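# Four arms remove elastic band from tea caddies

## Task

Four arms are mounted on the tabletop; in the scene frame (metres, heading measured counter-clockwise from +x in degrees) arm1 is at x=+0.32 y=+0.46 z=+0.72 heading -125, arm2 at x=-0.32 y=+0.46 z=+0.72 heading -55, arm3 at x=-0.32 y=-0.46 z=+0.72 heading +55, arm4 at x=+0.32 y=-0.46 z=+0.72 heading +125. Remove the elastic band that is around the tea caddies and leave it lying flat on the table, at a good distance from the caddies, with no part of the band crossing another part. Every caddy must stay upright and close to where it started. At the end all grippers must have released and the arms must be moved away; anything held in place only by a robot at the end does not count.

## Robot and tools

Robots: arm1, arm2, arm3 and arm4 are identical i2rt Big YAM arms, each with six revolute joints, a two-finger gripper and a wrist camera. Their feet sit on the tabletop at the positions and headings listed in the task. With joints 1 and 6 at zero and the hand level and pointing forward, the wrist camera rides above the hand looking toward the fingertips. The hand reaches roughly 1.0 m from the joint-1 axis. Joints move at different speeds, so the path between two postures may bulge outward; plan for clearance.

Frame: one scene frame for everything, origin on the floor, +z up. The hand point is midway between the fingertips; the hand z axis runs along the fingers, and the fingers open and close along the hand y axis. No pose of the feet is printed.

Joints (all absolute targets; radians, gripper in metres; the value after ± is how close counts as arrived):
- joint1_rad -2.879 to 2.879 ±0.045: rotates the arm about its foot, positive is counter-clockwise seen from above; 0 points the arm along its foot's heading.
- joint2_rad 0 to 3.141 ±0.14: shoulder; 0 has the upper arm lying back roughly horizontal, increasing lifts it and then swings it forward.
- joint3_rad 0 to 3.019 ±0.09: elbow; 0 is fully folded, increasing opens it.
- joint4_rad -1.692 to 1.57 ±0.055: hand pitch, positive tilts the fingers up.
- joint5_rad -1.57 to 1.57 ±0.03: hand yaw, positive toward the arm's right.
- joint6_rad -2.094 to 2.094 ±0.035: hand roll, positive is clockwise viewed from behind the hand.
- gripper_m 0 to 0.093 ±0.003: fingertip gap. Grip force tops out near 50 to 62 N per pad, lower on some units.

execute_actions: argument actions is a list holding zero or one action. The action is an object keyed by robot name; each robot gets an object with key joints, which maps any of the seven joint names above to an absolute target value. Each robot has its own entry; you may include any subset of robots and joints. All named motions begin at once and may finish at different times. Omitted joints or robots keep whatever target they had and may still be pushing. An unknown key or an out-of-range number makes the whole call rejected and nothing moves. Optional argument cameras is a list of names from arm1_cam_wrist, arm2_cam_wrist, arm3_cam_wrist, arm4_cam_wrist, cam_high, cam_low, or all; omitted, null or ["all"] gives every camera, [] gives none. An empty actions list just reports state and images. Example: {"arm1": {"joints": {"gripper_m": 0.05}}, "arm2": {"joints": {"joint1_rad": 0.3}}}.

wait: seconds, 0 to 10; commands nothing and returns the same state and images as an empty action.

zoom_image: camera (one of the six names) and region [x0, y0, x1, y1] in pixels of that camera's most recent full image, top-left origin, at most 504 by 504. Wrist images are 504x504 fisheye; cam_high and cam_low are 672x504.

finished_scene: scene, the integer number of the current scene. It ends the scene permanently after the last command has been held, and reports whether the goal was met.

Reading results: each result gives every robot's state (joint_positions, joint torques) plus images; the pictures line lists which camera each image came from, in order. joint_status tells how each motion of the last accepted action finished. off_target: stopped short and may still push. contact_stop or time_out: the joint abandons its target and holds where it is, except that after time_out a joint can keep a nearby target (within 0.375, 0.375, 0.113, 0.225, 0.075, 0.3 rad for joints 1 to 6) and keep pushing, shown in on_its_own. To relieve that push, command the joint to its reported position. joint command not followed (often with a cause line) means a self/inter-arm collision check blocked that arm's joint targets; those joints read not_followed, the gripper target still runs, and the arm may retry the blocked targets on later actions. on_its_own lists what the current call did not command; held at there is the target, not the actual position. Torque readings include offsets, friction and noise and are nonzero in free air, so treat them as rough. A tiny change from the current position may produce no motion. If a call reports a stop, the remaining motion calls in that same reply are skipped.

Heat: holding loads or pushing warms motors, even while you are composing a reply, since the robots keep their last command meanwhile. MOTOR HOT appears from 85 °C; at 100 °C the arm goes limp (OVER-TEMPERATURE FAULT) and falls, and its unfinished keys read limit_stop_at_motor_heat; resend targets afterward.

Avoid: pushing two arms into each other (a hard press ends the run), hitting arms together (the collision check ignores fingers, gripper housings and wrist cameras and may react late), letting an arm press hard on the table or caddies, dropping or flinging the band, tipping caddies, and anything leaving the work area. Arms do not coordinate with each other; one stalled arm does not pause the rest. Object contact between robots is not counted. Finish with grippers open and arms retracted away from the band and caddies.

Each tool is called after "Request:" as a command line: name --argument value for each argument, lists and objects as JSON in quotes; but a table of rows of numbers goes row by row, as --pt "numbers of a row", without its own name.

## Session

Request:
execute_actions --actions '[]'

Scene clock: 0.00 s.
Joint torques (N m, as the arm reports them, + toward a larger angle): no reading
arm1.joint_positions: joint1_rad=+0.011 joint2_rad=+0.434 joint3_rad=+1.474 joint4_rad=-1.532 joint5_rad=+0.014 joint6_rad=+0.016 gripper_m=+0.094
arm1.joint_status: not commanded
arm1.hand: x=+0.2534 y=+0.3703 z=+1.3765 quat_wxyz=(-0.239, -0.763, -0.387, +0.459) (m; scene frame)
arm2.joint_positions: joint1_rad=+0.007 joint2_rad=+0.429 joint3_rad=+1.469 joint4_rad=-1.544 joint5_rad=-0.012 joint6_rad=+0.016 gripper_m=+0.095
arm2.joint_status: not commanded
arm2.hand: x=-0.2461 y=+0.3735 z=+1.3491 quat_wxyz=(-0.457, -0.389, -0.768, +0.226) (m; scene frame)
arm3.joint_positions: joint1_rad=+0.010 joint2_rad=+0.424 joint3_rad=+1.478 joint4_rad=-1.536 joint5_rad=+0.005 joint6_rad=-0.008 gripper_m=+0.095
arm3.joint_status: not commanded
arm3.hand: x=-0.2545 y=-0.3681 z=+1.3493 quat_wxyz=(-0.462, +0.394, -0.760, -0.232) (m; scene frame)
arm4.joint_positions: joint1_rad=+0.011 joint2_rad=+0.422 joint3_rad=+1.481 joint4_rad=-1.534 joint5_rad=-0.010 joint6_rad=+0.010 gripper_m=+0.095
arm4.joint_status: not commanded
arm4.hand: x=+0.2526 y=-0.3765 z=+1.3841 quat_wxyz=(-0.241, +0.756, -0.394, -0.464) (m; scene frame)
pictures: arm1_cam_wrist, arm2_cam_wrist, arm3_cam_wrist, arm4_cam_wrist, cam_high, cam_low
Images, in order (width x height): arm1_cam_wrist 504x504, arm2_cam_wrist 504x504, arm3_cam_wrist 504x504, arm4_cam_wrist 504x504, cam_high 672x504, cam_low 672x504.

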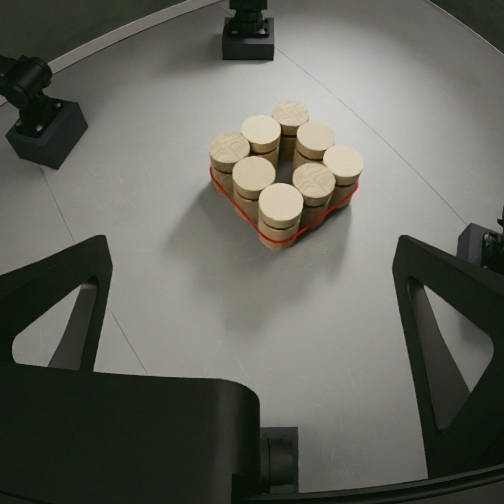

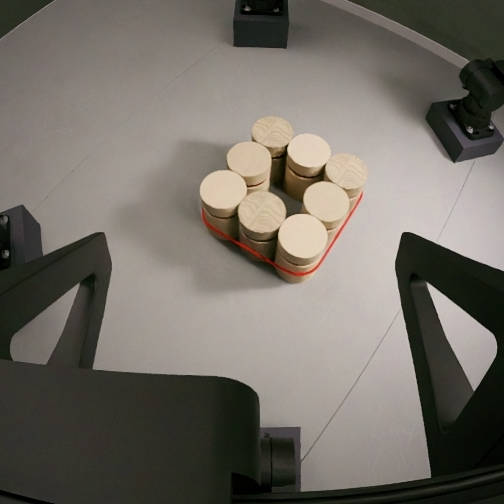

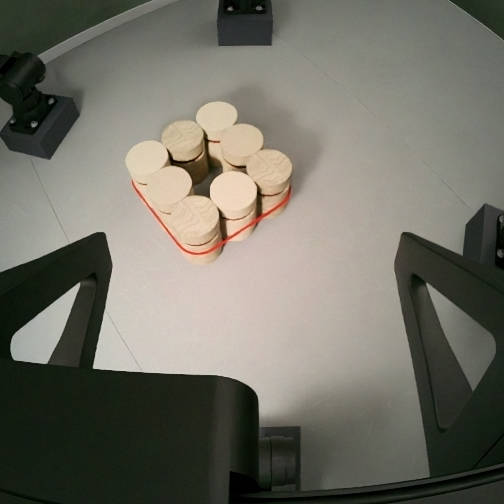

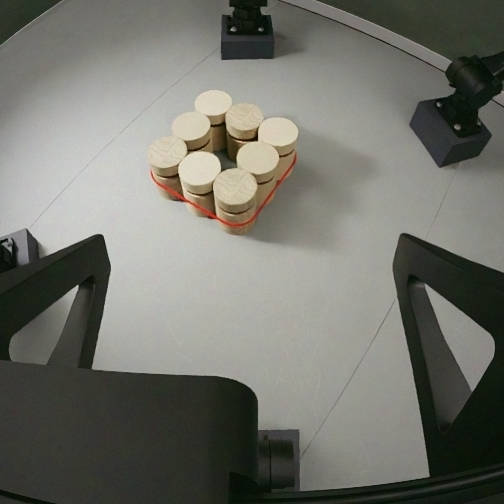

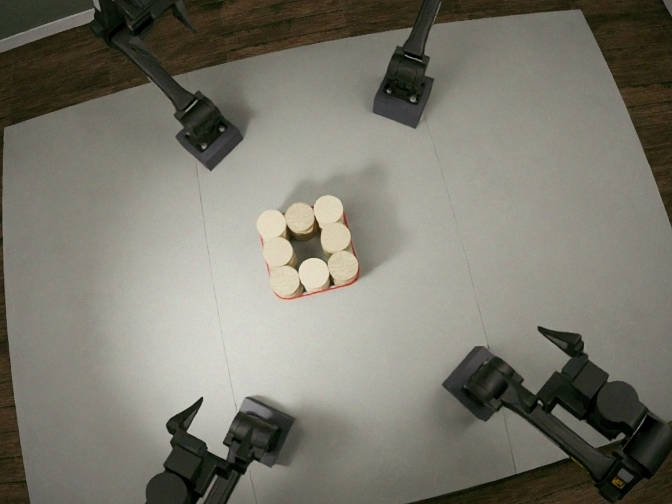

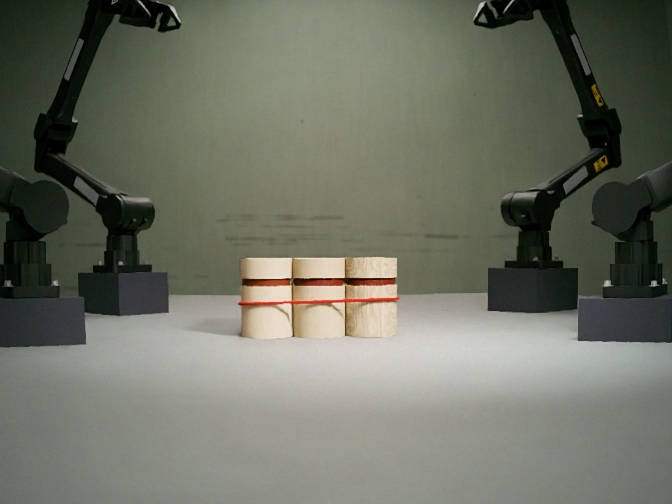

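Request:
execute_actions --actions '[{"arm1":{"joints":{"joint4_rad":-0.7}},"arm2":{"joints":{"joint3_rad":0.9}},"arm3":{"joints":{"joint2_rad":1.0}},"arm4":{"joints":{"joint5_rad":0.8,"joint6_rad":1.57}}}]' --cameras '["cam_high","arm3_cam_wrist"]'

Request:
zoom_image --camera "cam_high" --region '[230, 170, 390, 320]'

Scene clock: 14.40 s.
Joint torques (N m, as the arm reports them, + toward a larger angle): arm1=[-0.3   7.98  8.21  2.35  0.01 -0.04] | arm2=[-0.14  4.01 10.48  1.11  0.07  0.06] | arm3=[-0.47 -6.39 12.22  1.66  0.12  0.04] | arm4=[-0.82  5.38  6.85  1.35  0.22 -0.05]
arm1.joint_positions: joint1_rad=+0.011 joint2_rad=+0.434 joint3_rad=+1.474 joint4_rad=-0.718 joint5_rad=+0.014 joint6_rad=+0.016 gripper_m=+0.094
arm1.joint_status: all done
arm1.hand: x=+0.2447 y=+0.3582 z=+1.5706 quat_wxyz=(-0.380, -0.520, -0.260, +0.720) (m; scene frame)
arm2.joint_positions: joint1_rad=+0.007 joint2_rad=+0.429 joint3_rad=+0.893 joint4_rad=-1.543 joint5_rad=-0.012 joint6_rad=+0.016 gripper_m=+0.095
arm2.joint_status: all done
arm2.hand: x=-0.2192 y=+0.3321 z=+1.0926 quat_wxyz=(-0.219, -0.441, -0.864, +0.108) (m; scene frame)
arm3.joint_positions: joint1_rad=+0.010 joint2_rad=+1.013 joint3_rad=+1.472 joint4_rad=-1.536 joint5_rad=+0.005 joint6_rad=-0.008 gripper_m=+0.095
arm3.joint_status: all done
arm3.hand: x=-0.1226 y=-0.1841 z=+1.2230 quat_wxyz=(-0.218, +0.447, -0.861, -0.107) (m; scene frame)
arm4.joint_positions: joint1_rad=+0.011 joint2_rad=+0.422 joint3_rad=+1.481 joint4_rad=-1.534 joint5_rad=+0.797 joint6_rad=+1.562 gripper_m=+0.095
arm4.joint_status: all done
arm4.hand: x=+0.3811 y=-0.3435 z=+1.4090 quat_wxyz=(-0.178, +0.047, -0.807, -0.561) (m; scene frame)
pictures: arm3_cam_wrist, cam_high
Images, in order (width x height): arm3_cam_wrist 504x504, cam_high 672x504.

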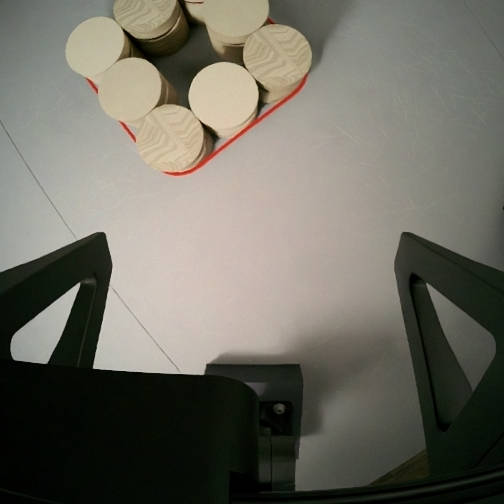

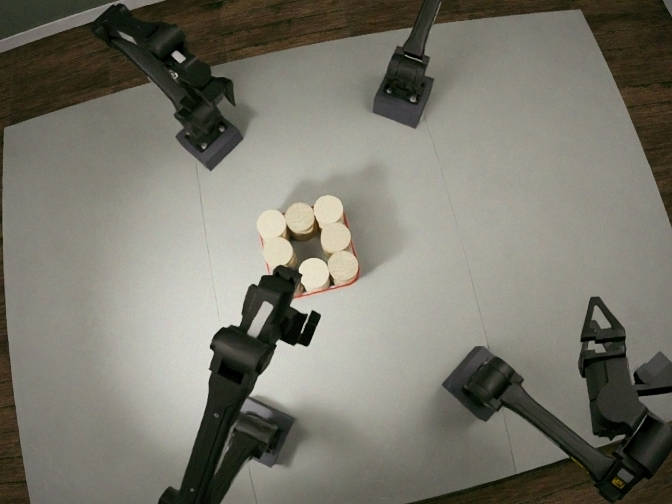

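Region (230, 170, 390, 320) of cam_high's 672x504 image, scaled by 3.150, with more detail than that image has; it fills the top 472 rows of this view, and the rest is white.

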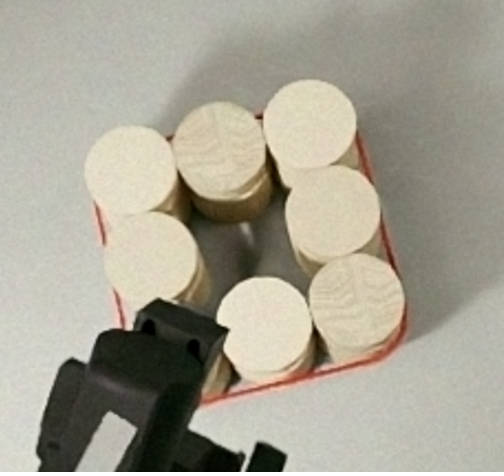

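Request:
execute_actions --actions '[{"arm1":{"joints":{"joint1_rad":-0.492,"joint2_rad":1.2,"joint3_rad":0.56,"joint4_rad":0.242,"joint5_rad":-0.552,"joint6_rad":0.797,"gripper_m":0.035}},"arm2":{"joints":{"joint1_rad":-0.74,"joint2_rad":1.15,"joint3_rad":0.654,"joint4_rad":-0.383,"joint5_rad":-0.844,"joint6_rad":0.104,"gripper_m":0.035}},"arm3":{"joints":{"joint1_rad":0.11,"joint2_rad":0.9,"joint3_rad":0.28,"joint4_rad":0.35,"joint5_rad":0,"joint6_rad":1.23,"gripper_m":0.035}},"arm4":{"joints":{"joint1_rad":-0.305,"joint2_rad":1.3,"joint3_rad":0.756,"joint4_rad":0.077,"joint5_rad":-0.653,"joint6_rad":0.643,"gripper_m":0.035}}}]' --cameras '["cam_high"]'

Scene clock: 57.40 s.
Joint torques (N m, as the arm reports them, + toward a larger angle): arm1=[-0.11 -6.59  9.3   2.49 -0.21 -0.01] | arm2=[-0.34 -4.06 10.34  1.62 -0.52  0.  ] | arm3=[ 0.3  -2.9  10.47  3.16  0.1   0.04] | arm4=[-1.03 -7.15  8.6   2.03 -0.34 -0.18]
arm1.joint_positions: joint1_rad=-0.494 joint2_rad=+1.215 joint3_rad=+0.559 joint4_rad=+0.223 joint5_rad=-0.549 joint6_rad=+0.786 gripper_m=+0.035
arm1.joint_status: all done
arm1.hand: x=-0.0488 y=+0.1787 z=+0.9982 quat_wxyz=(-0.492, -0.821, -0.012, +0.289) (m; scene frame)
arm2.joint_positions: joint1_rad=-0.738 joint2_rad=+1.142 joint3_rad=+0.646 joint4_rad=-0.397 joint5_rad=-0.840 joint6_rad=+0.097 gripper_m=+0.035
arm2.joint_status: all done
arm2.hand: x=-0.2333 y=+0.0695 z=+0.9649 quat_wxyz=(-0.486, -0.581, -0.650, -0.049) (m; scene frame)
arm3.joint_positions: joint1_rad=+0.102 joint2_rad=+0.904 joint3_rad=+0.267 joint4_rad=+0.322 joint5_rad=+0.001 joint6_rad=+1.219 gripper_m=+0.035
arm3.joint_status: all done
arm3.hand: x=-0.1272 y=-0.1298 z=+0.9486 quat_wxyz=(-0.251, -0.071, -0.807, -0.530) (m; scene frame)
arm4.joint_positions: joint1_rad=-0.303 joint2_rad=+1.295 joint3_rad=+0.750 joint4_rad=+0.059 joint5_rad=-0.650 joint6_rad=+0.651 gripper_m=+0.035
arm4.joint_status: all done
arm4.hand: x=+0.0754 y=-0.0163 z=+1.0355 quat_wxyz=(+0.104, +0.601, -0.570, -0.551) (m; scene frame)
pictures: cam_high
Images, in order (width x height): cam_high 672x504.

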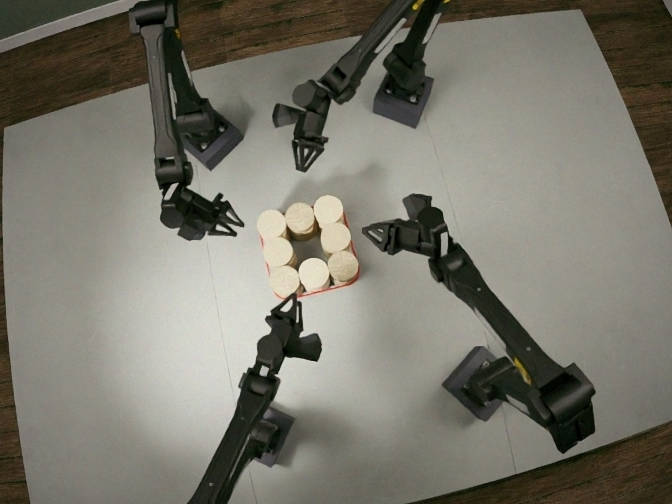

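Request:
execute_actions --actions '[{"arm1":{"joints":{"joint2_rad":1.63}},"arm2":{"joints":{"joint2_rad":1.56}},"arm3":{"joints":{"joint2_rad":1.29}},"arm4":{"joints":{"joint2_rad":1.75}}}]'

Scene clock: 62.20 s.
Joint torques (N m, as the arm reports them, + toward a larger angle): arm1=[-0.12 -7.99  6.64  1.8  -0.28 -0.01] | arm2=[-0.06 -7.35  7.31  1.07 -0.57  0.02] | arm3=[ 0.29 -4.77  7.53  2.68  0.13  0.08] | arm4=[ -1.27 -10.93   5.68   1.32  -0.41  -0.18]
arm1.joint_positions: joint1_rad=-0.494 joint2_rad=+1.630 joint3_rad=+0.555 joint4_rad=+0.232 joint5_rad=-0.550 joint6_rad=+0.787 gripper_m=+0.035
arm1.joint_status: all done
arm1.hand: x=-0.0349 y=+0.1844 z=+0.8185 quat_wxyz=(-0.410, -0.901, +0.051, +0.132) (m; scene frame)
arm2.joint_positions: joint1_rad=-0.738 joint2_rad=+1.555 joint3_rad=+0.646 joint4_rad=-0.392 joint5_rad=-0.841 joint6_rad=+0.097 gripper_m=+0.035
arm2.joint_status: all done
arm2.hand: x=-0.2330 y=+0.0801 z=+0.8178 quat_wxyz=(-0.374, -0.667, -0.615, -0.192) (m; scene frame)
arm3.joint_positions: joint1_rad=+0.102 joint2_rad=+1.284 joint3_rad=+0.267 joint4_rad=+0.328 joint5_rad=+0.001 joint6_rad=+1.219 gripper_m=+0.035
arm3.joint_status: all done
arm3.hand: x=-0.1330 y=-0.1403 z=+0.8135 quat_wxyz=(-0.182, -0.079, -0.902, -0.384) (m; scene frame)
arm4.joint_positions: joint1_rad=-0.303 joint2_rad=+1.761 joint3_rad=+0.750 joint4_rad=+0.067 joint5_rad=-0.651 joint6_rad=+0.650 gripper_m=+0.035
arm4.joint_status: all done
arm4.hand: x=+0.0798 y=-0.0242 z=+0.8137 quat_wxyz=(+0.194, +0.598, -0.682, -0.373) (m; scene frame)
pictures: arm1_cam_wrist, arm2_cam_wrist, arm3_cam_wrist, arm4_cam_wrist, cam_high, cam_low
Images, in order (width x height): arm1_cam_wrist 504x504, arm2_cam_wrist 504x504, arm3_cam_wrist 504x504, arm4_cam_wrist 504x504, cam_high 672x504, cam_low 672x504.

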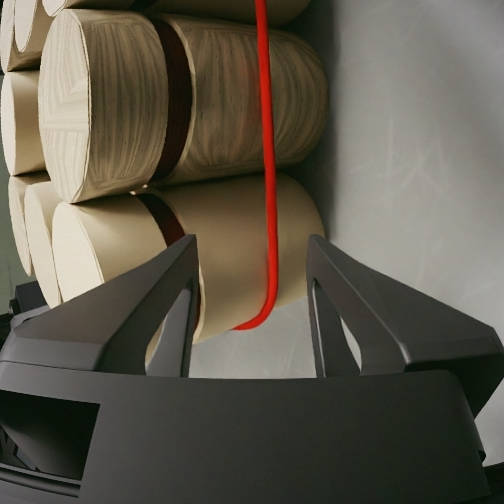

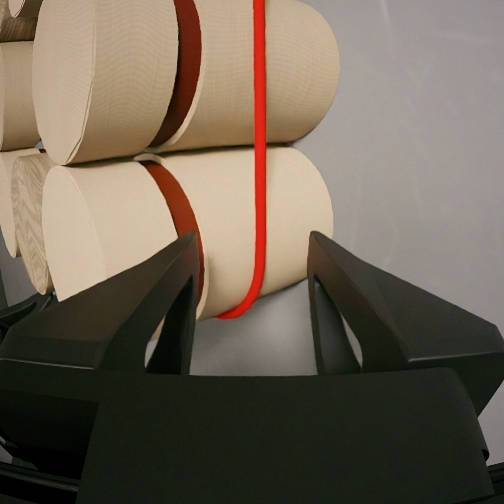

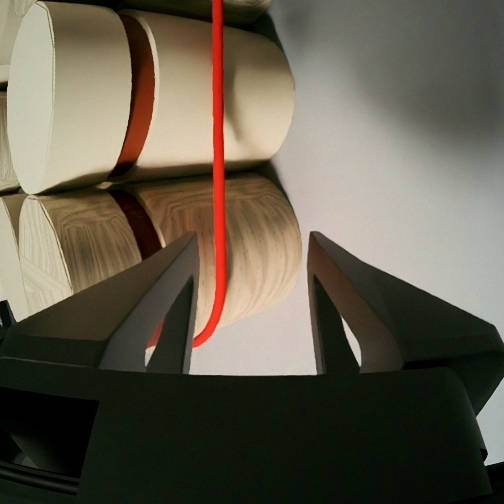

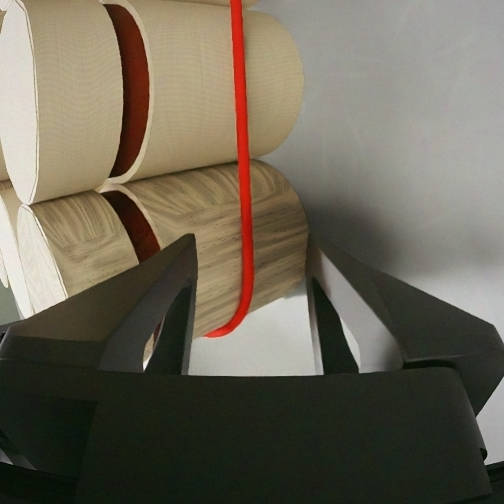

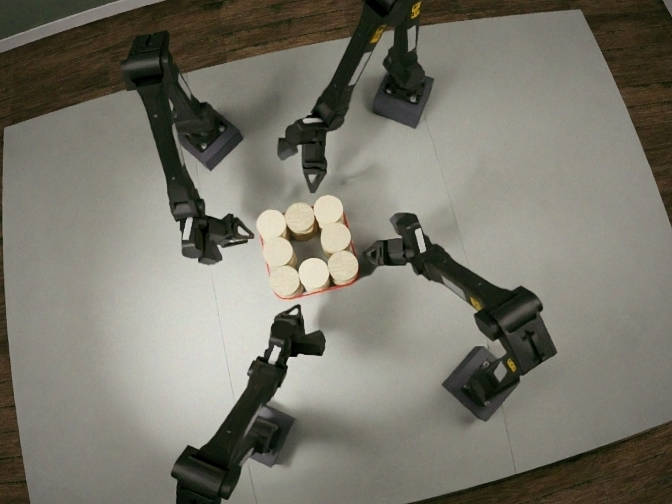

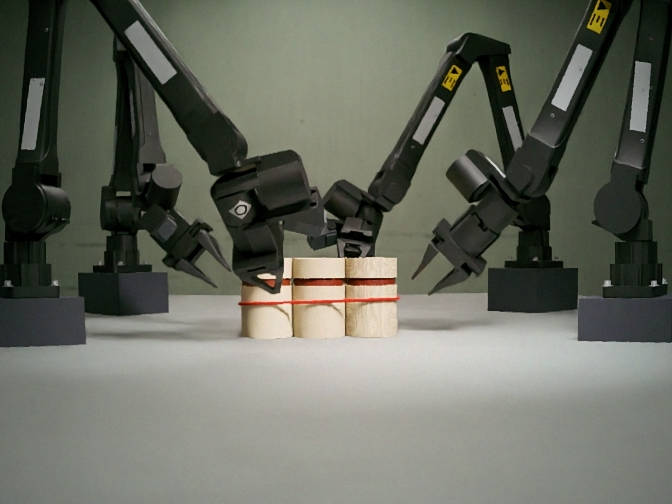

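Request:
execute_actions --actions '[{"arm1":{"joints":{"joint1_rad":-0.442,"joint2_rad":1.785,"joint3_rad":0.619,"joint4_rad":0.344,"gripper_m":0.027}},"arm2":{"joints":{"joint1_rad":-0.646,"joint2_rad":1.70,"joint3_rad":0.699,"joint4_rad":-0.281,"gripper_m":0.027}},"arm3":{"joints":{"joint1_rad":0.125,"joint2_rad":1.53,"joint3_rad":0.40,"joint4_rad":0.47,"gripper_m":0.027}},"arm4":{"joints":{"joint1_rad":-0.246,"joint2_rad":1.89,"joint3_rad":0.859,"joint4_rad":0.115,"gripper_m":0.027}}}]'

Scene clock: 90.03 s.
Joint torques (N m, as the arm reports them, + toward a larger angle): arm1=[ 0.01 -9.14  6.55  1.97 -0.27 -0.02] | arm2=[ 0.11 -7.92  7.21  0.85 -0.64  0.  ] | arm3=[ 0.99 -7.24  6.64  2.3   0.14  0.08] | arm4=[ -1.01 -11.45   6.78   1.34  -0.44  -0.17]
arm1.joint_positions: joint1_rad=-0.445 joint2_rad=+1.783 joint3_rad=+0.603 joint4_rad=+0.329 joint5_rad=-0.550 joint6_rad=+0.787 gripper_m=+0.027
arm1.joint_status: all done
arm1.hand: x=-0.0371 y=+0.1581 z=+0.7821 quat_wxyz=(-0.411, -0.903, +0.030, +0.118) (m; scene frame)
arm2.joint_positions: joint1_rad=-0.651 joint2_rad=+1.691 joint3_rad=+0.681 joint4_rad=-0.289 joint5_rad=-0.840 joint6_rad=+0.098 gripper_m=+0.027
arm2.joint_status: all done
arm2.hand: x=-0.2010 y=+0.0685 z=+0.7840 quat_wxyz=(-0.366, -0.639, -0.644, -0.207) (m; scene frame)
arm3.joint_positions: joint1_rad=+0.110 joint2_rad=+1.519 joint3_rad=+0.385 joint4_rad=+0.458 joint5_rad=+0.001 joint6_rad=+1.220 gripper_m=+0.027
arm3.joint_status: all done
arm3.hand: x=-0.1088 y=-0.0927 z=+0.7943 quat_wxyz=(-0.183, -0.076, -0.899, -0.391) (m; scene frame)
arm4.joint_positions: joint1_rad=-0.243 joint2_rad=+1.889 joint3_rad=+0.834 joint4_rad=+0.104 joint5_rad=-0.651 joint6_rad=+0.650 gripper_m=+0.027
arm4.joint_status: all done
arm4.hand: x=+0.0446 y=-0.0119 z=+0.7831 quat_wxyz=(+0.206, +0.618, -0.666, -0.364) (m; scene frame)
pictures: arm1_cam_wrist, arm2_cam_wrist, arm3_cam_wrist, arm4_cam_wrist, cam_high, cam_low
Images, in order (width x height): arm1_cam_wrist 504x504, arm2_cam_wrist 504x504, arm3_cam_wrist 504x504, arm4_cam_wrist 504x504, cam_high 672x504, cam_low 672x504.

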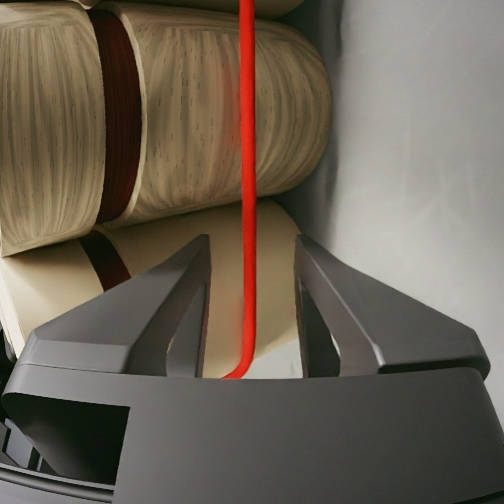

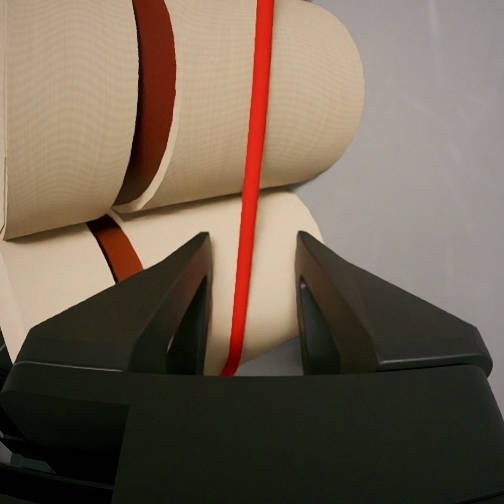

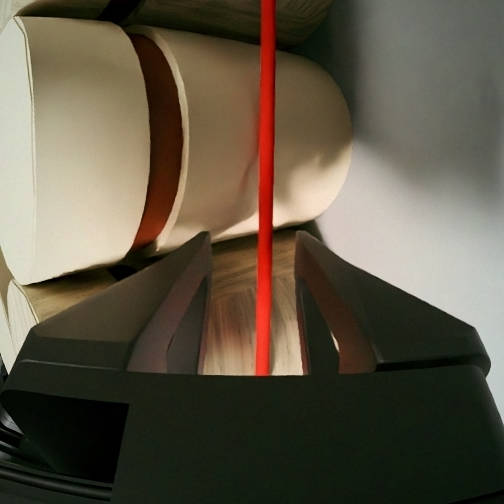

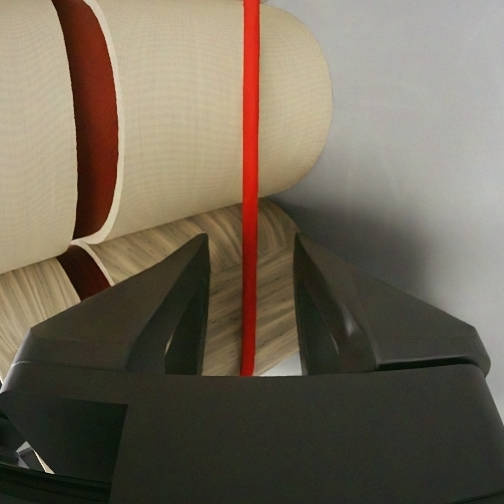

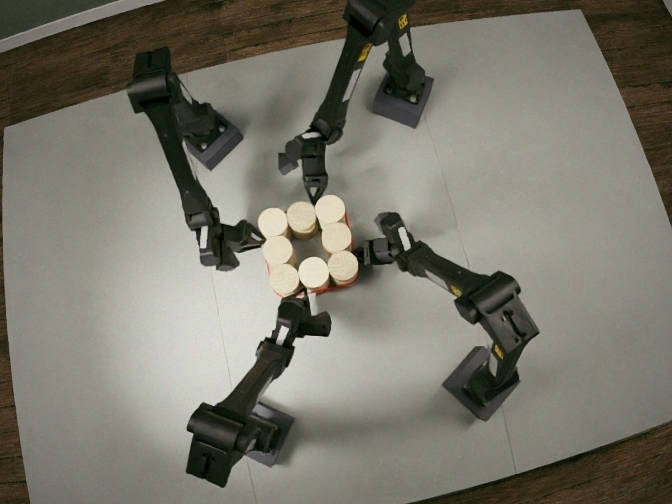

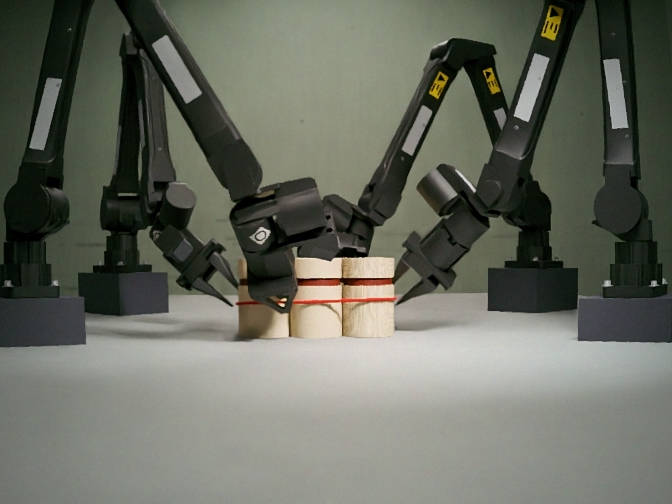

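Request:
execute_actions --actions '[{"arm1":{"joints":{"gripper_m":0}},"arm2":{"joints":{"gripper_m":0}},"arm3":{"joints":{"gripper_m":0}},"arm4":{"joints":{"gripper_m":0}}}]'

Scene clock: 95.43 s.
Joint torques (N m, as the arm reports them, + toward a larger angle): arm1=[ 0.02 -9.29  6.65  1.9  -0.28 -0.01] | arm2=[-0.13 -8.51  7.22  0.61 -0.58 -0.01] | arm3=[ 0.9  -7.27  6.66  2.29  0.13  0.07] | arm4=[ -1.22 -11.43   6.75   1.37  -0.45  -0.18]
arm1.joint_positions: joint1_rad=-0.445 joint2_rad=+1.783 joint3_rad=+0.603 joint4_rad=+0.329 joint5_rad=-0.550 joint6_rad=+0.787 gripper_m=+0.001
arm1.joint_status: all done
arm1.hand: x=-0.0371 y=+0.1581 z=+0.7821 quat_wxyz=(-0.411, -0.903, +0.030, +0.118) (m; scene frame)
arm2.joint_positions: joint1_rad=-0.651 joint2_rad=+1.691 joint3_rad=+0.681 joint4_rad=-0.289 joint5_rad=-0.841 joint6_rad=+0.098 gripper_m=+0.002
arm2.joint_status: all done
arm2.hand: x=-0.2008 y=+0.0686 z=+0.7841 quat_wxyz=(-0.366, -0.639, -0.644, -0.207) (m; scene frame)
arm3.joint_positions: joint1_rad=+0.110 joint2_rad=+1.519 joint3_rad=+0.385 joint4_rad=+0.458 joint5_rad=+0.001 joint6_rad=+1.220 gripper_m=+0.002
arm3.joint_status: all done
arm3.hand: x=-0.1088 y=-0.0927 z=+0.7943 quat_wxyz=(-0.183, -0.076, -0.899, -0.391) (m; scene frame)
arm4.joint_positions: joint1_rad=-0.243 joint2_rad=+1.889 joint3_rad=+0.834 joint4_rad=+0.104 joint5_rad=-0.651 joint6_rad=+0.650 gripper_m=+0.002
arm4.joint_status: all done
arm4.hand: x=+0.0446 y=-0.0119 z=+0.7831 quat_wxyz=(+0.206, +0.618, -0.666, -0.364) (m; scene frame)
pictures: arm1_cam_wrist, arm2_cam_wrist, arm3_cam_wrist, arm4_cam_wrist, cam_high, cam_low
Images, in order (width x height): arm1_cam_wrist 504x504, arm2_cam_wrist 504x504, arm3_cam_wrist 504x504, arm4_cam_wrist 504x504, cam_high 672x504, cam_low 672x504.

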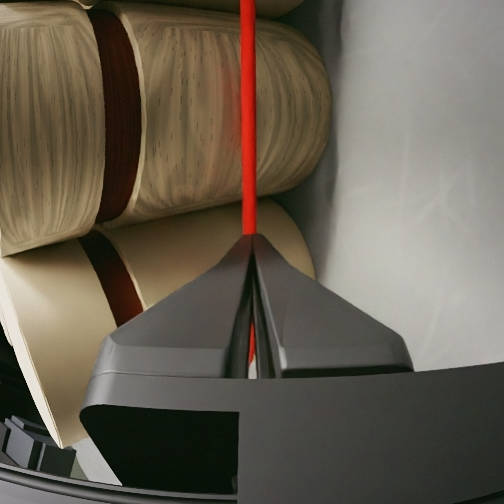

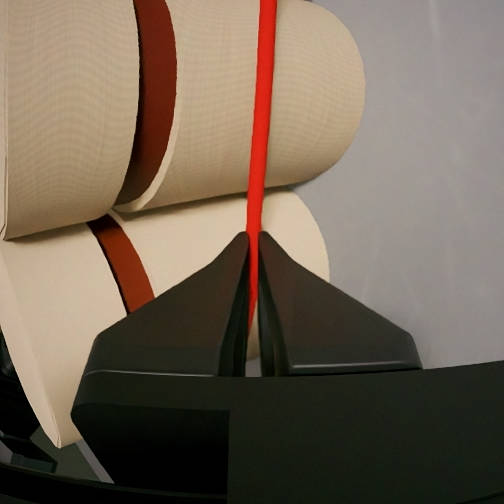

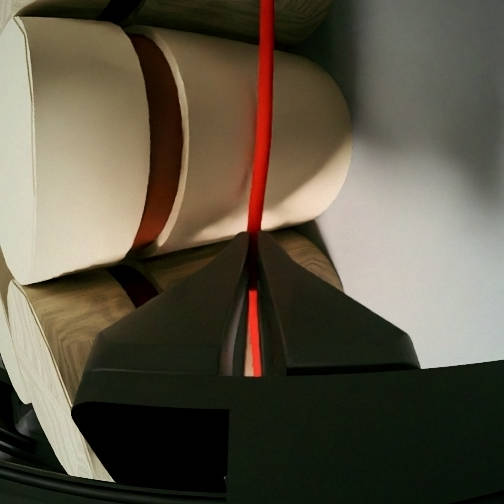

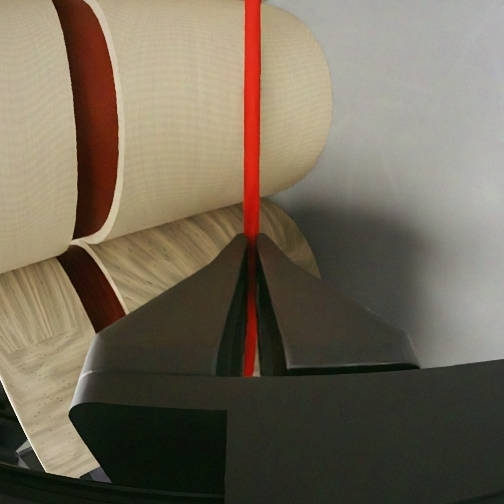

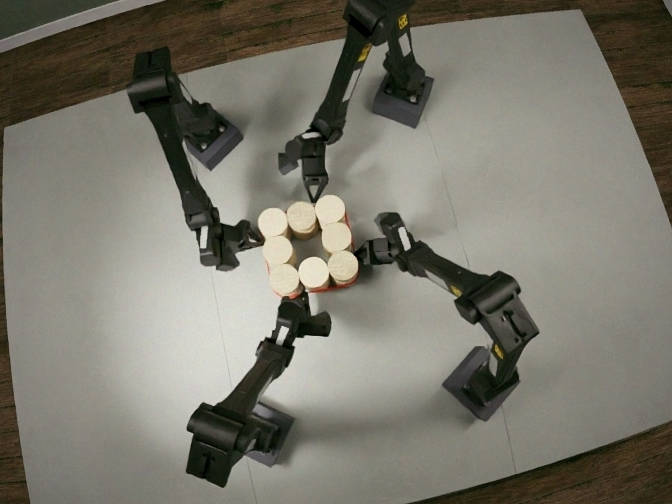

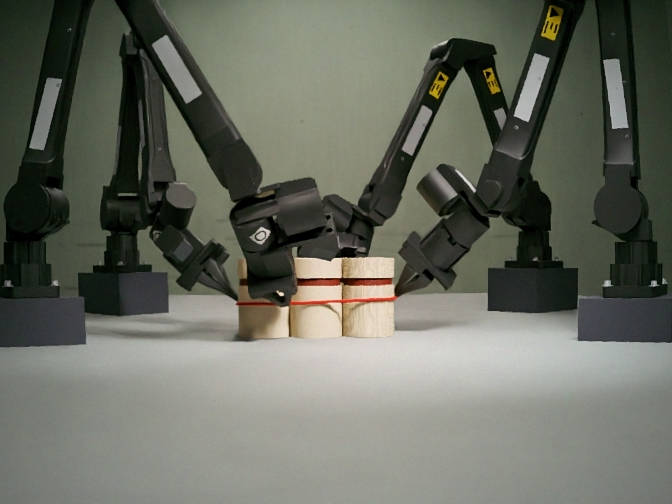

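Request:
execute_actions --actions '[{"arm1":{"joints":{"gripper_m":0.018}},"arm4":{"joints":{"gripper_m":0.016}}}]' --cameras '[]'

Request:
execute_actions --actions '[{"arm1":{"joints":{"joint1_rad":-0.42,"joint2_rad":1.835,"joint3_rad":0.665,"joint4_rad":0.35}},"arm4":{"joints":{"joint1_rad":-0.235,"joint2_rad":1.917,"joint3_rad":0.888}}}]' --cameras '["arm1_cam_wrist","arm4_cam_wrist"]'

Request:
execute_actions --actions '[{"arm1":{"joints":{"gripper_m":0}},"arm4":{"joints":{"gripper_m":0}}}]' --cameras '["arm1_cam_wrist","arm4_cam_wrist","cam_high"]'

Scene clock: 104.47 s.
Joint torques (N m, as the arm reports them, + toward a larger angle): arm1=[ 0.06 -9.27  6.65  1.94 -0.27 -0.02] | arm2=[-0.12 -9.3   7.33  0.72 -0.54  0.06] | arm3=[ 0.95 -7.34  6.62  2.28  0.14  0.06] | arm4=[ -1.34 -11.3    6.77   1.35  -0.43  -0.17]
arm1.joint_positions: joint1_rad=-0.445 joint2_rad=+1.783 joint3_rad=+0.603 joint4_rad=+0.329 joint5_rad=-0.550 joint6_rad=+0.787 gripper_m=+0.018
arm1.joint_status: all done
arm1.hand: x=-0.0371 y=+0.1581 z=+0.7821 quat_wxyz=(-0.411, -0.903, +0.030, +0.118) (m; scene frame)
arm2.joint_positions: joint1_rad=-0.651 joint2_rad=+1.691 joint3_rad=+0.681 joint4_rad=-0.289 joint5_rad=-0.841 joint6_rad=+0.098 gripper_m=+0.002
arm2.joint_status: not commanded
arm2.hand: x=-0.2008 y=+0.0686 z=+0.7841 quat_wxyz=(-0.366, -0.639, -0.644, -0.207) (m; scene frame)
arm3.joint_positions: joint1_rad=+0.110 joint2_rad=+1.519 joint3_rad=+0.385 joint4_rad=+0.458 joint5_rad=+0.001 joint6_rad=+1.220 gripper_m=+0.002
arm3.joint_status: not commanded
arm3.hand: x=-0.1088 y=-0.0927 z=+0.7943 quat_wxyz=(-0.183, -0.076, -0.899, -0.391) (m; scene frame)
arm4.joint_positions: joint1_rad=-0.243 joint2_rad=+1.889 joint3_rad=+0.834 joint4_rad=+0.104 joint5_rad=-0.651 joint6_rad=+0.650 gripper_m=+0.016
arm4.joint_status: all done
arm4.hand: x=+0.0446 y=-0.0119 z=+0.7831 quat_wxyz=(+0.206, +0.618, -0.666, -0.364) (m; scene frame)
pictures: none
No camera images: the call's "cameras" was empty. Leave "cameras" out to get every camera's image.

Scene clock: 105.20 s.
Joint torques (N m, as the arm reports them, + toward a larger angle): arm1=[ 0.5  -8.98  7.08  1.89 -0.27 -0.01] | arm2=[ 0.5  -8.02  7.15  0.77 -0.58  0.  ] | arm3=[ 0.95 -7.26  6.67  2.27  0.14  0.07] | arm4=[ -0.35 -10.54   7.66   1.33  -0.44  -0.17]
arm1.joint_positions: joint1_rad=-0.427 joint2_rad=+1.822 joint3_rad=+0.644 joint4_rad=+0.334 joint5_rad=-0.550 joint6_rad=+0.787 gripper_m=+0.018
arm1.joint_status: all done
arm1.hand: x=-0.0455 y=+0.1437 z=+0.7780 quat_wxyz=(-0.414, -0.902, +0.021, +0.118) (m; scene frame)
arm2.joint_positions: joint1_rad=-0.651 joint2_rad=+1.691 joint3_rad=+0.681 joint4_rad=-0.289 joint5_rad=-0.841 joint6_rad=+0.098 gripper_m=+0.002
arm2.joint_status: not commanded
arm2.hand: x=-0.2008 y=+0.0686 z=+0.7841 quat_wxyz=(-0.366, -0.639, -0.644, -0.207) (m; scene frame)
arm3.joint_positions: joint1_rad=+0.110 joint2_rad=+1.519 joint3_rad=+0.385 joint4_rad=+0.458 joint5_rad=+0.001 joint6_rad=+1.220 gripper_m=+0.002
arm3.joint_status: not commanded
arm3.hand: x=-0.1088 y=-0.0927 z=+0.7943 quat_wxyz=(-0.183, -0.076, -0.899, -0.391) (m; scene frame)
arm4.joint_positions: joint1_rad=-0.243 joint2_rad=+1.901 joint3_rad=+0.853 joint4_rad=+0.104 joint5_rad=-0.651 joint6_rad=+0.650 gripper_m=+0.016
arm4.joint_status: all done
arm4.hand: x=+0.0419 y=-0.0048 z=+0.7832 quat_wxyz=(+0.205, +0.618, -0.665, -0.367) (m; scene frame)
pictures: arm1_cam_wrist, arm4_cam_wrist
Images, in order (width x height): arm1_cam_wrist 504x504, arm4_cam_wrist 504x504.

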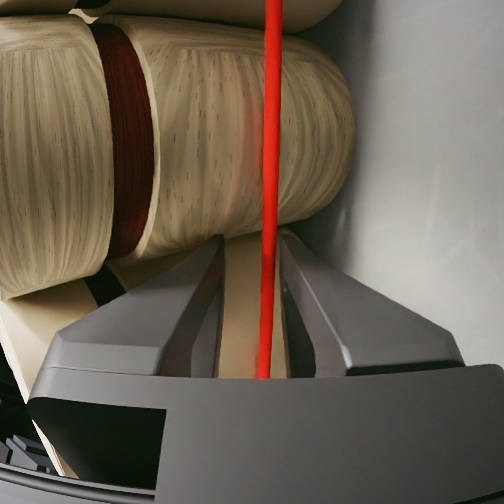

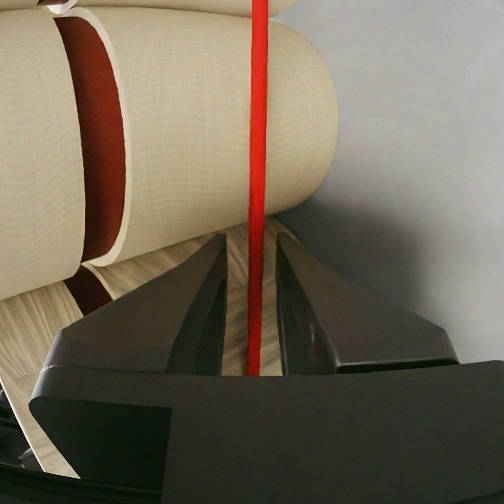

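Scene clock: 105.67 s.
Joint torques (N m, as the arm reports them, + toward a larger angle): arm1=[ 0.46 -8.86  7.28  1.93 -0.28 -0.01] | arm2=[-0.4  -7.57  7.41  0.91 -0.56  0.02] | arm3=[ 0.88 -7.35  6.66  2.29  0.14  0.07] | arm4=[ -0.35 -10.47   7.62   1.35  -0.44  -0.17]
arm1.joint_positions: joint1_rad=-0.427 joint2_rad=+1.822 joint3_rad=+0.644 joint4_rad=+0.334 joint5_rad=-0.550 joint6_rad=+0.787 gripper_m=+0.002
arm1.joint_status: all done
arm1.hand: x=-0.0455 y=+0.1437 z=+0.7780 quat_wxyz=(-0.414, -0.902, +0.021, +0.118) (m; scene frame)
arm2.joint_positions: joint1_rad=-0.651 joint2_rad=+1.691 joint3_rad=+0.681 joint4_rad=-0.289 joint5_rad=-0.841 joint6_rad=+0.098 gripper_m=+0.002
arm2.joint_status: not commanded
arm2.hand: x=-0.2008 y=+0.0686 z=+0.7841 quat_wxyz=(-0.366, -0.639, -0.644, -0.207) (m; scene frame)
arm3.joint_positions: joint1_rad=+0.110 joint2_rad=+1.519 joint3_rad=+0.385 joint4_rad=+0.458 joint5_rad=+0.001 joint6_rad=+1.220 gripper_m=+0.002
arm3.joint_status: not commanded
arm3.hand: x=-0.1088 y=-0.0927 z=+0.7943 quat_wxyz=(-0.183, -0.076, -0.899, -0.391) (m; scene frame)
arm4.joint_positions: joint1_rad=-0.243 joint2_rad=+1.901 joint3_rad=+0.853 joint4_rad=+0.104 joint5_rad=-0.651 joint6_rad=+0.650 gripper_m=+0.003
arm4.joint_status: all done
arm4.hand: x=+0.0419 y=-0.0048 z=+0.7832 quat_wxyz=(+0.205, +0.618, -0.665, -0.367) (m; scene frame)
pictures: arm1_cam_wrist, arm4_cam_wrist, cam_high
Images, in order (width x height): arm1_cam_wrist 504x504, arm4_cam_wrist 504x504, cam_high 672x504.

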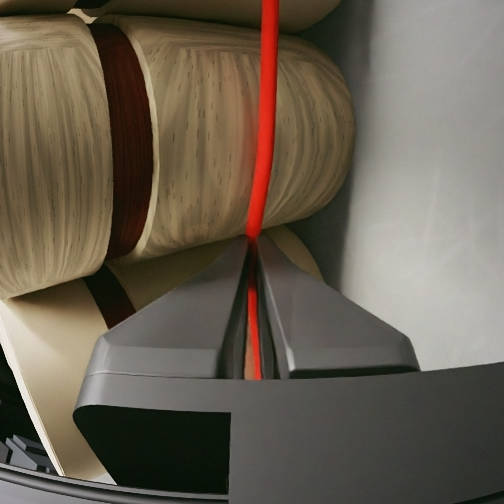

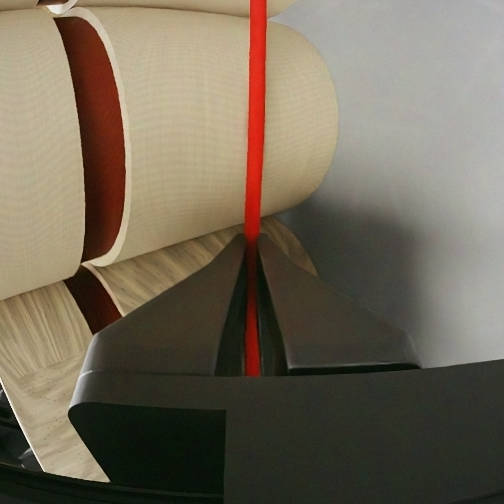

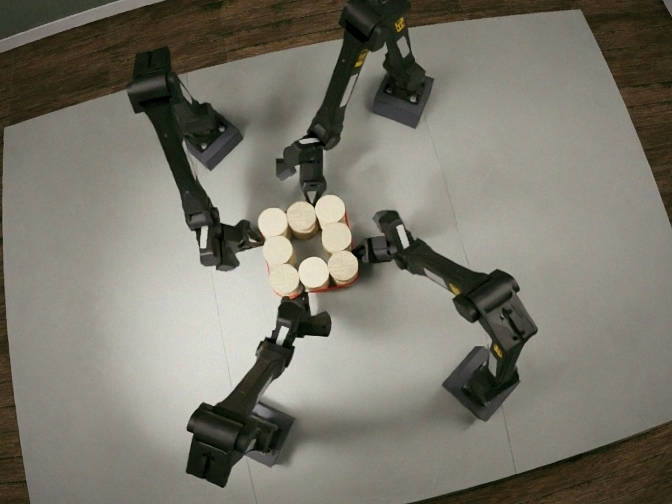

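Request:
execute_actions --actions '[{"arm1":{"joints":{"joint1_rad":-0.46,"joint2_rad":1.745,"joint3_rad":0.538,"joint4_rad":0.385}},"arm2":{"joints":{"joint1_rad":-0.732,"joint2_rad":1.622,"joint3_rad":0.593,"joint4_rad":-0.25}},"arm3":{"joints":{"joint1_rad":0.14,"joint2_rad":1.45,"joint3_rad":0.293,"joint4_rad":0.505}},"arm4":{"joints":{"joint1_rad":-0.287,"joint2_rad":1.835,"joint3_rad":0.748,"joint4_rad":0.164}}}]' --cameras '["cam_high","cam_low"]'

Request:
zoom_image --camera "cam_high" --region '[210, 160, 410, 340]'

Scene clock: 125.63 s.
Joint torques (N m, as the arm reports them, + toward a larger angle): arm1=[-0.64 -9.67  4.19  1.65 -0.27 -0.02] | arm2=[-1.27 -8.39  5.41  0.79 -0.2   0.05] | arm3=[ 0.62 -8.56  4.71  2.33  0.16  0.07] | arm4=[ -1.66 -11.66   3.74   1.21  -0.28  -0.17]
arm1.joint_positions: joint1_rad=-0.456 joint2_rad=+1.756 joint3_rad=+0.546 joint4_rad=+0.377 joint5_rad=-0.550 joint6_rad=+0.787 gripper_m=+0.002
arm1.joint_status: all done
arm1.hand: x=-0.0255 y=+0.1704 z=+0.7844 quat_wxyz=(-0.415, -0.900, +0.032, +0.128) (m; scene frame)
arm2.joint_positions: joint1_rad=-0.725 joint2_rad=+1.634 joint3_rad=+0.595 joint4_rad=-0.257 joint5_rad=-0.851 joint6_rad=+0.098 gripper_m=+0.002
arm2.joint_status: all done
arm2.hand: x=-0.2262 y=+0.0912 z=+0.7855 quat_wxyz=(-0.377, -0.660, -0.619, -0.196) (m; scene frame)
arm3.joint_positions: joint1_rad=+0.127 joint2_rad=+1.463 joint3_rad=+0.298 joint4_rad=+0.491 joint5_rad=+0.001 joint6_rad=+1.220 gripper_m=+0.002
arm3.joint_status: all done
arm3.hand: x=-0.1304 y=-0.1172 z=+0.7921 quat_wxyz=(-0.180, -0.069, -0.899, -0.393) (m; scene frame)
arm4.joint_positions: joint1_rad=-0.278 joint2_rad=+1.849 joint3_rad=+0.759 joint4_rad=+0.157 joint5_rad=-0.655 joint6_rad=+0.650 gripper_m=+0.003
arm4.joint_status: all done
arm4.hand: x=+0.0669 y=-0.0243 z=+0.7864 quat_wxyz=(+0.199, +0.607, -0.672, -0.375) (m; scene frame)
pictures: cam_high, cam_low
Images, in order (width x height): cam_high 672x504, cam_low 672x504.

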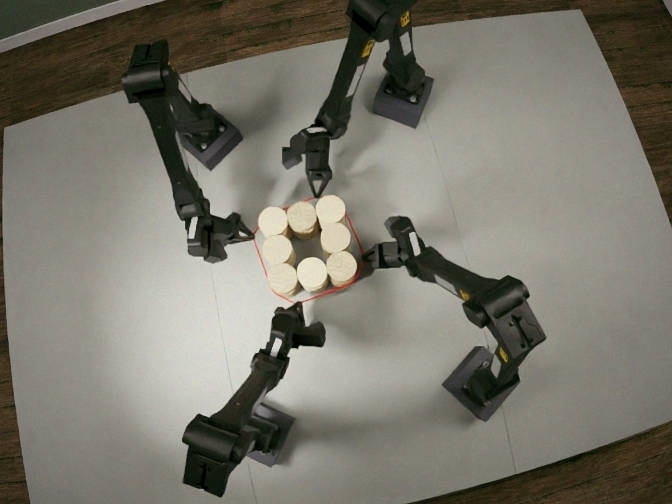

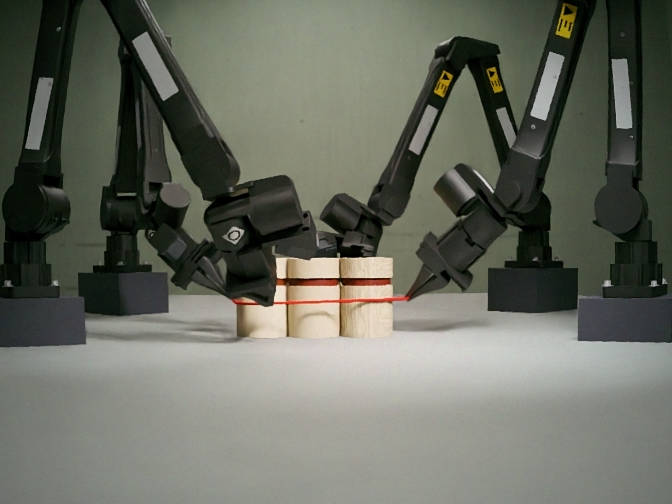

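Region (210, 160, 410, 340) of cam_high's 672x504 image, scaled by 2.520, with more detail than that image has; it fills the top 454 rows of this view, and the rest is white.

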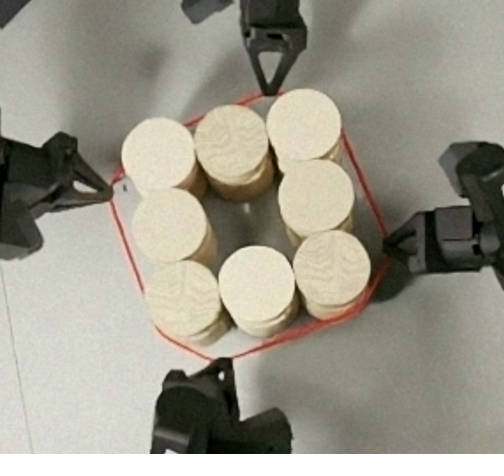

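Request:
execute_actions --actions '[{"arm1":{"joints":{"joint1_rad":-0.513,"joint2_rad":1.655,"joint3_rad":0.358,"joint4_rad":0.465}},"arm2":{"joints":{"joint1_rad":-0.88,"joint2_rad":1.53,"joint3_rad":0.466,"joint4_rad":-0.22}},"arm3":{"joints":{"joint1_rad":0.2,"joint2_rad":1.185,"joint3_rad":0.262,"joint4_rad":0.03}},"arm4":{"joints":{"joint1_rad":-0.35,"joint2_rad":1.742,"joint3_rad":0.565,"joint4_rad":0.245}}}]' --cameras '["cam_high","cam_low"]'

Request:
zoom_image --camera "cam_high" --region '[210, 160, 410, 340]'

Scene clock: 141.80 s.
Joint torques (N m, as the arm reports them, + toward a larger angle): arm1=[-1.76 -6.72  0.71  0.43 -0.12 -0.05] | arm2=[-3.47 -6.29  5.07  0.21  0.87 -0.05] | arm3=[ 1.06 -4.93  3.95 -0.64  0.05  0.03] | arm4=[-3.19 -8.54  1.09  0.13  0.14 -0.18]
arm1.joint_positions: joint1_rad=-0.496 joint2_rad=+1.653 joint3_rad=+0.401 joint4_rad=+0.488 joint5_rad=-0.554 joint6_rad=+0.790 gripper_m=+0.002
arm1.joint_status: all done
arm1.hand: x=+0.0016 y=+0.2026 z=+0.8015 quat_wxyz=(-0.428, -0.888, +0.040, +0.161) (m; scene frame)
arm2.joint_positions: joint1_rad=-0.842 joint2_rad=+1.535 joint3_rad=+0.470 joint4_rad=-0.218 joint5_rad=-0.879 joint6_rad=+0.100 gripper_m=+0.002
arm2.joint_status: all done
arm2.hand: x=-0.2571 y=+0.1259 z=+0.7919 quat_wxyz=(-0.401, -0.687, -0.579, -0.179) (m; scene frame)
arm3.joint_positions: joint1_rad=+0.182 joint2_rad=+1.185 joint3_rad=+0.300 joint4_rad=+0.089 joint5_rad=+0.003 joint6_rad=+1.225 gripper_m=+0.002
arm3.joint_status: joint4_rad time_out (moved -0.403 of -0.461); the others done
arm3.on_its_own: joint4_rad reads +0.089 and still pushes toward +0.030 since a time_out
arm3.hand: x=-0.1649 y=-0.1394 z=+0.8175 quat_wxyz=(-0.147, -0.047, -0.925, -0.346) (m; scene frame)
arm4.joint_positions: joint1_rad=-0.320 joint2_rad=+1.734 joint3_rad=+0.609 joint4_rad=+0.265 joint5_rad=-0.668 joint6_rad=+0.650 gripper_m=+0.003
arm4.joint_status: all done
arm4.hand: x=+0.0950 y=-0.0547 z=+0.8079 quat_wxyz=(+0.182, +0.596, -0.666, -0.410) (m; scene frame)
pictures: cam_high, cam_low
Images, in order (width x height): cam_high 672x504, cam_low 672x504.

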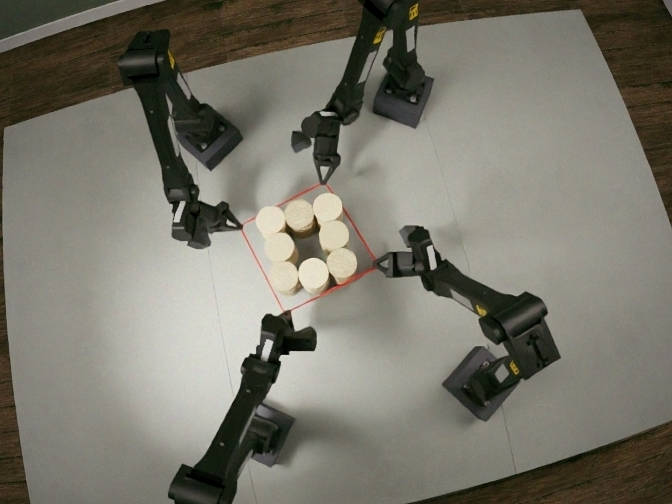

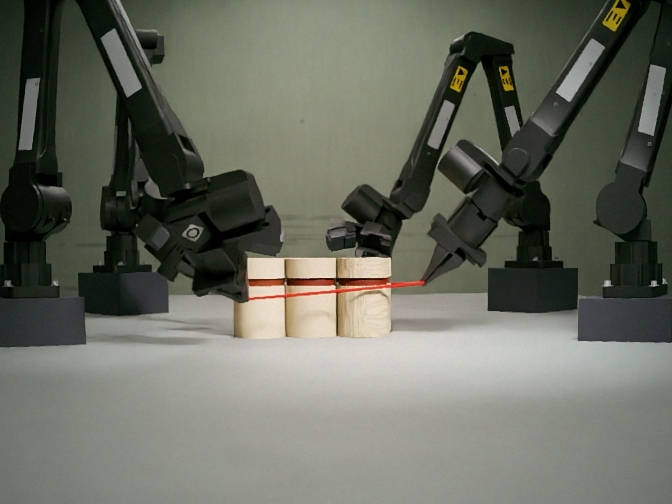

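Region (210, 160, 410, 340) of cam_high's 672x504 image, scaled by 2.520, with more detail than that image has; it fills the top 454 rows of this view, and the rest is white.

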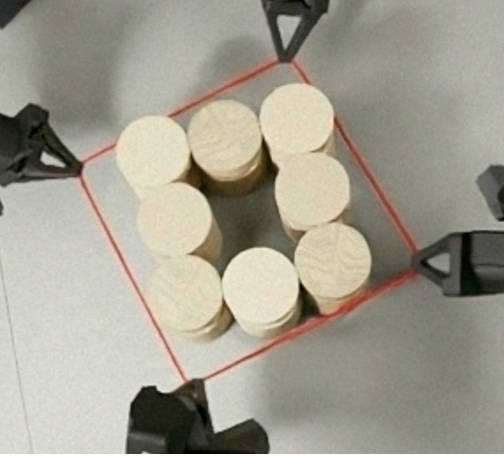

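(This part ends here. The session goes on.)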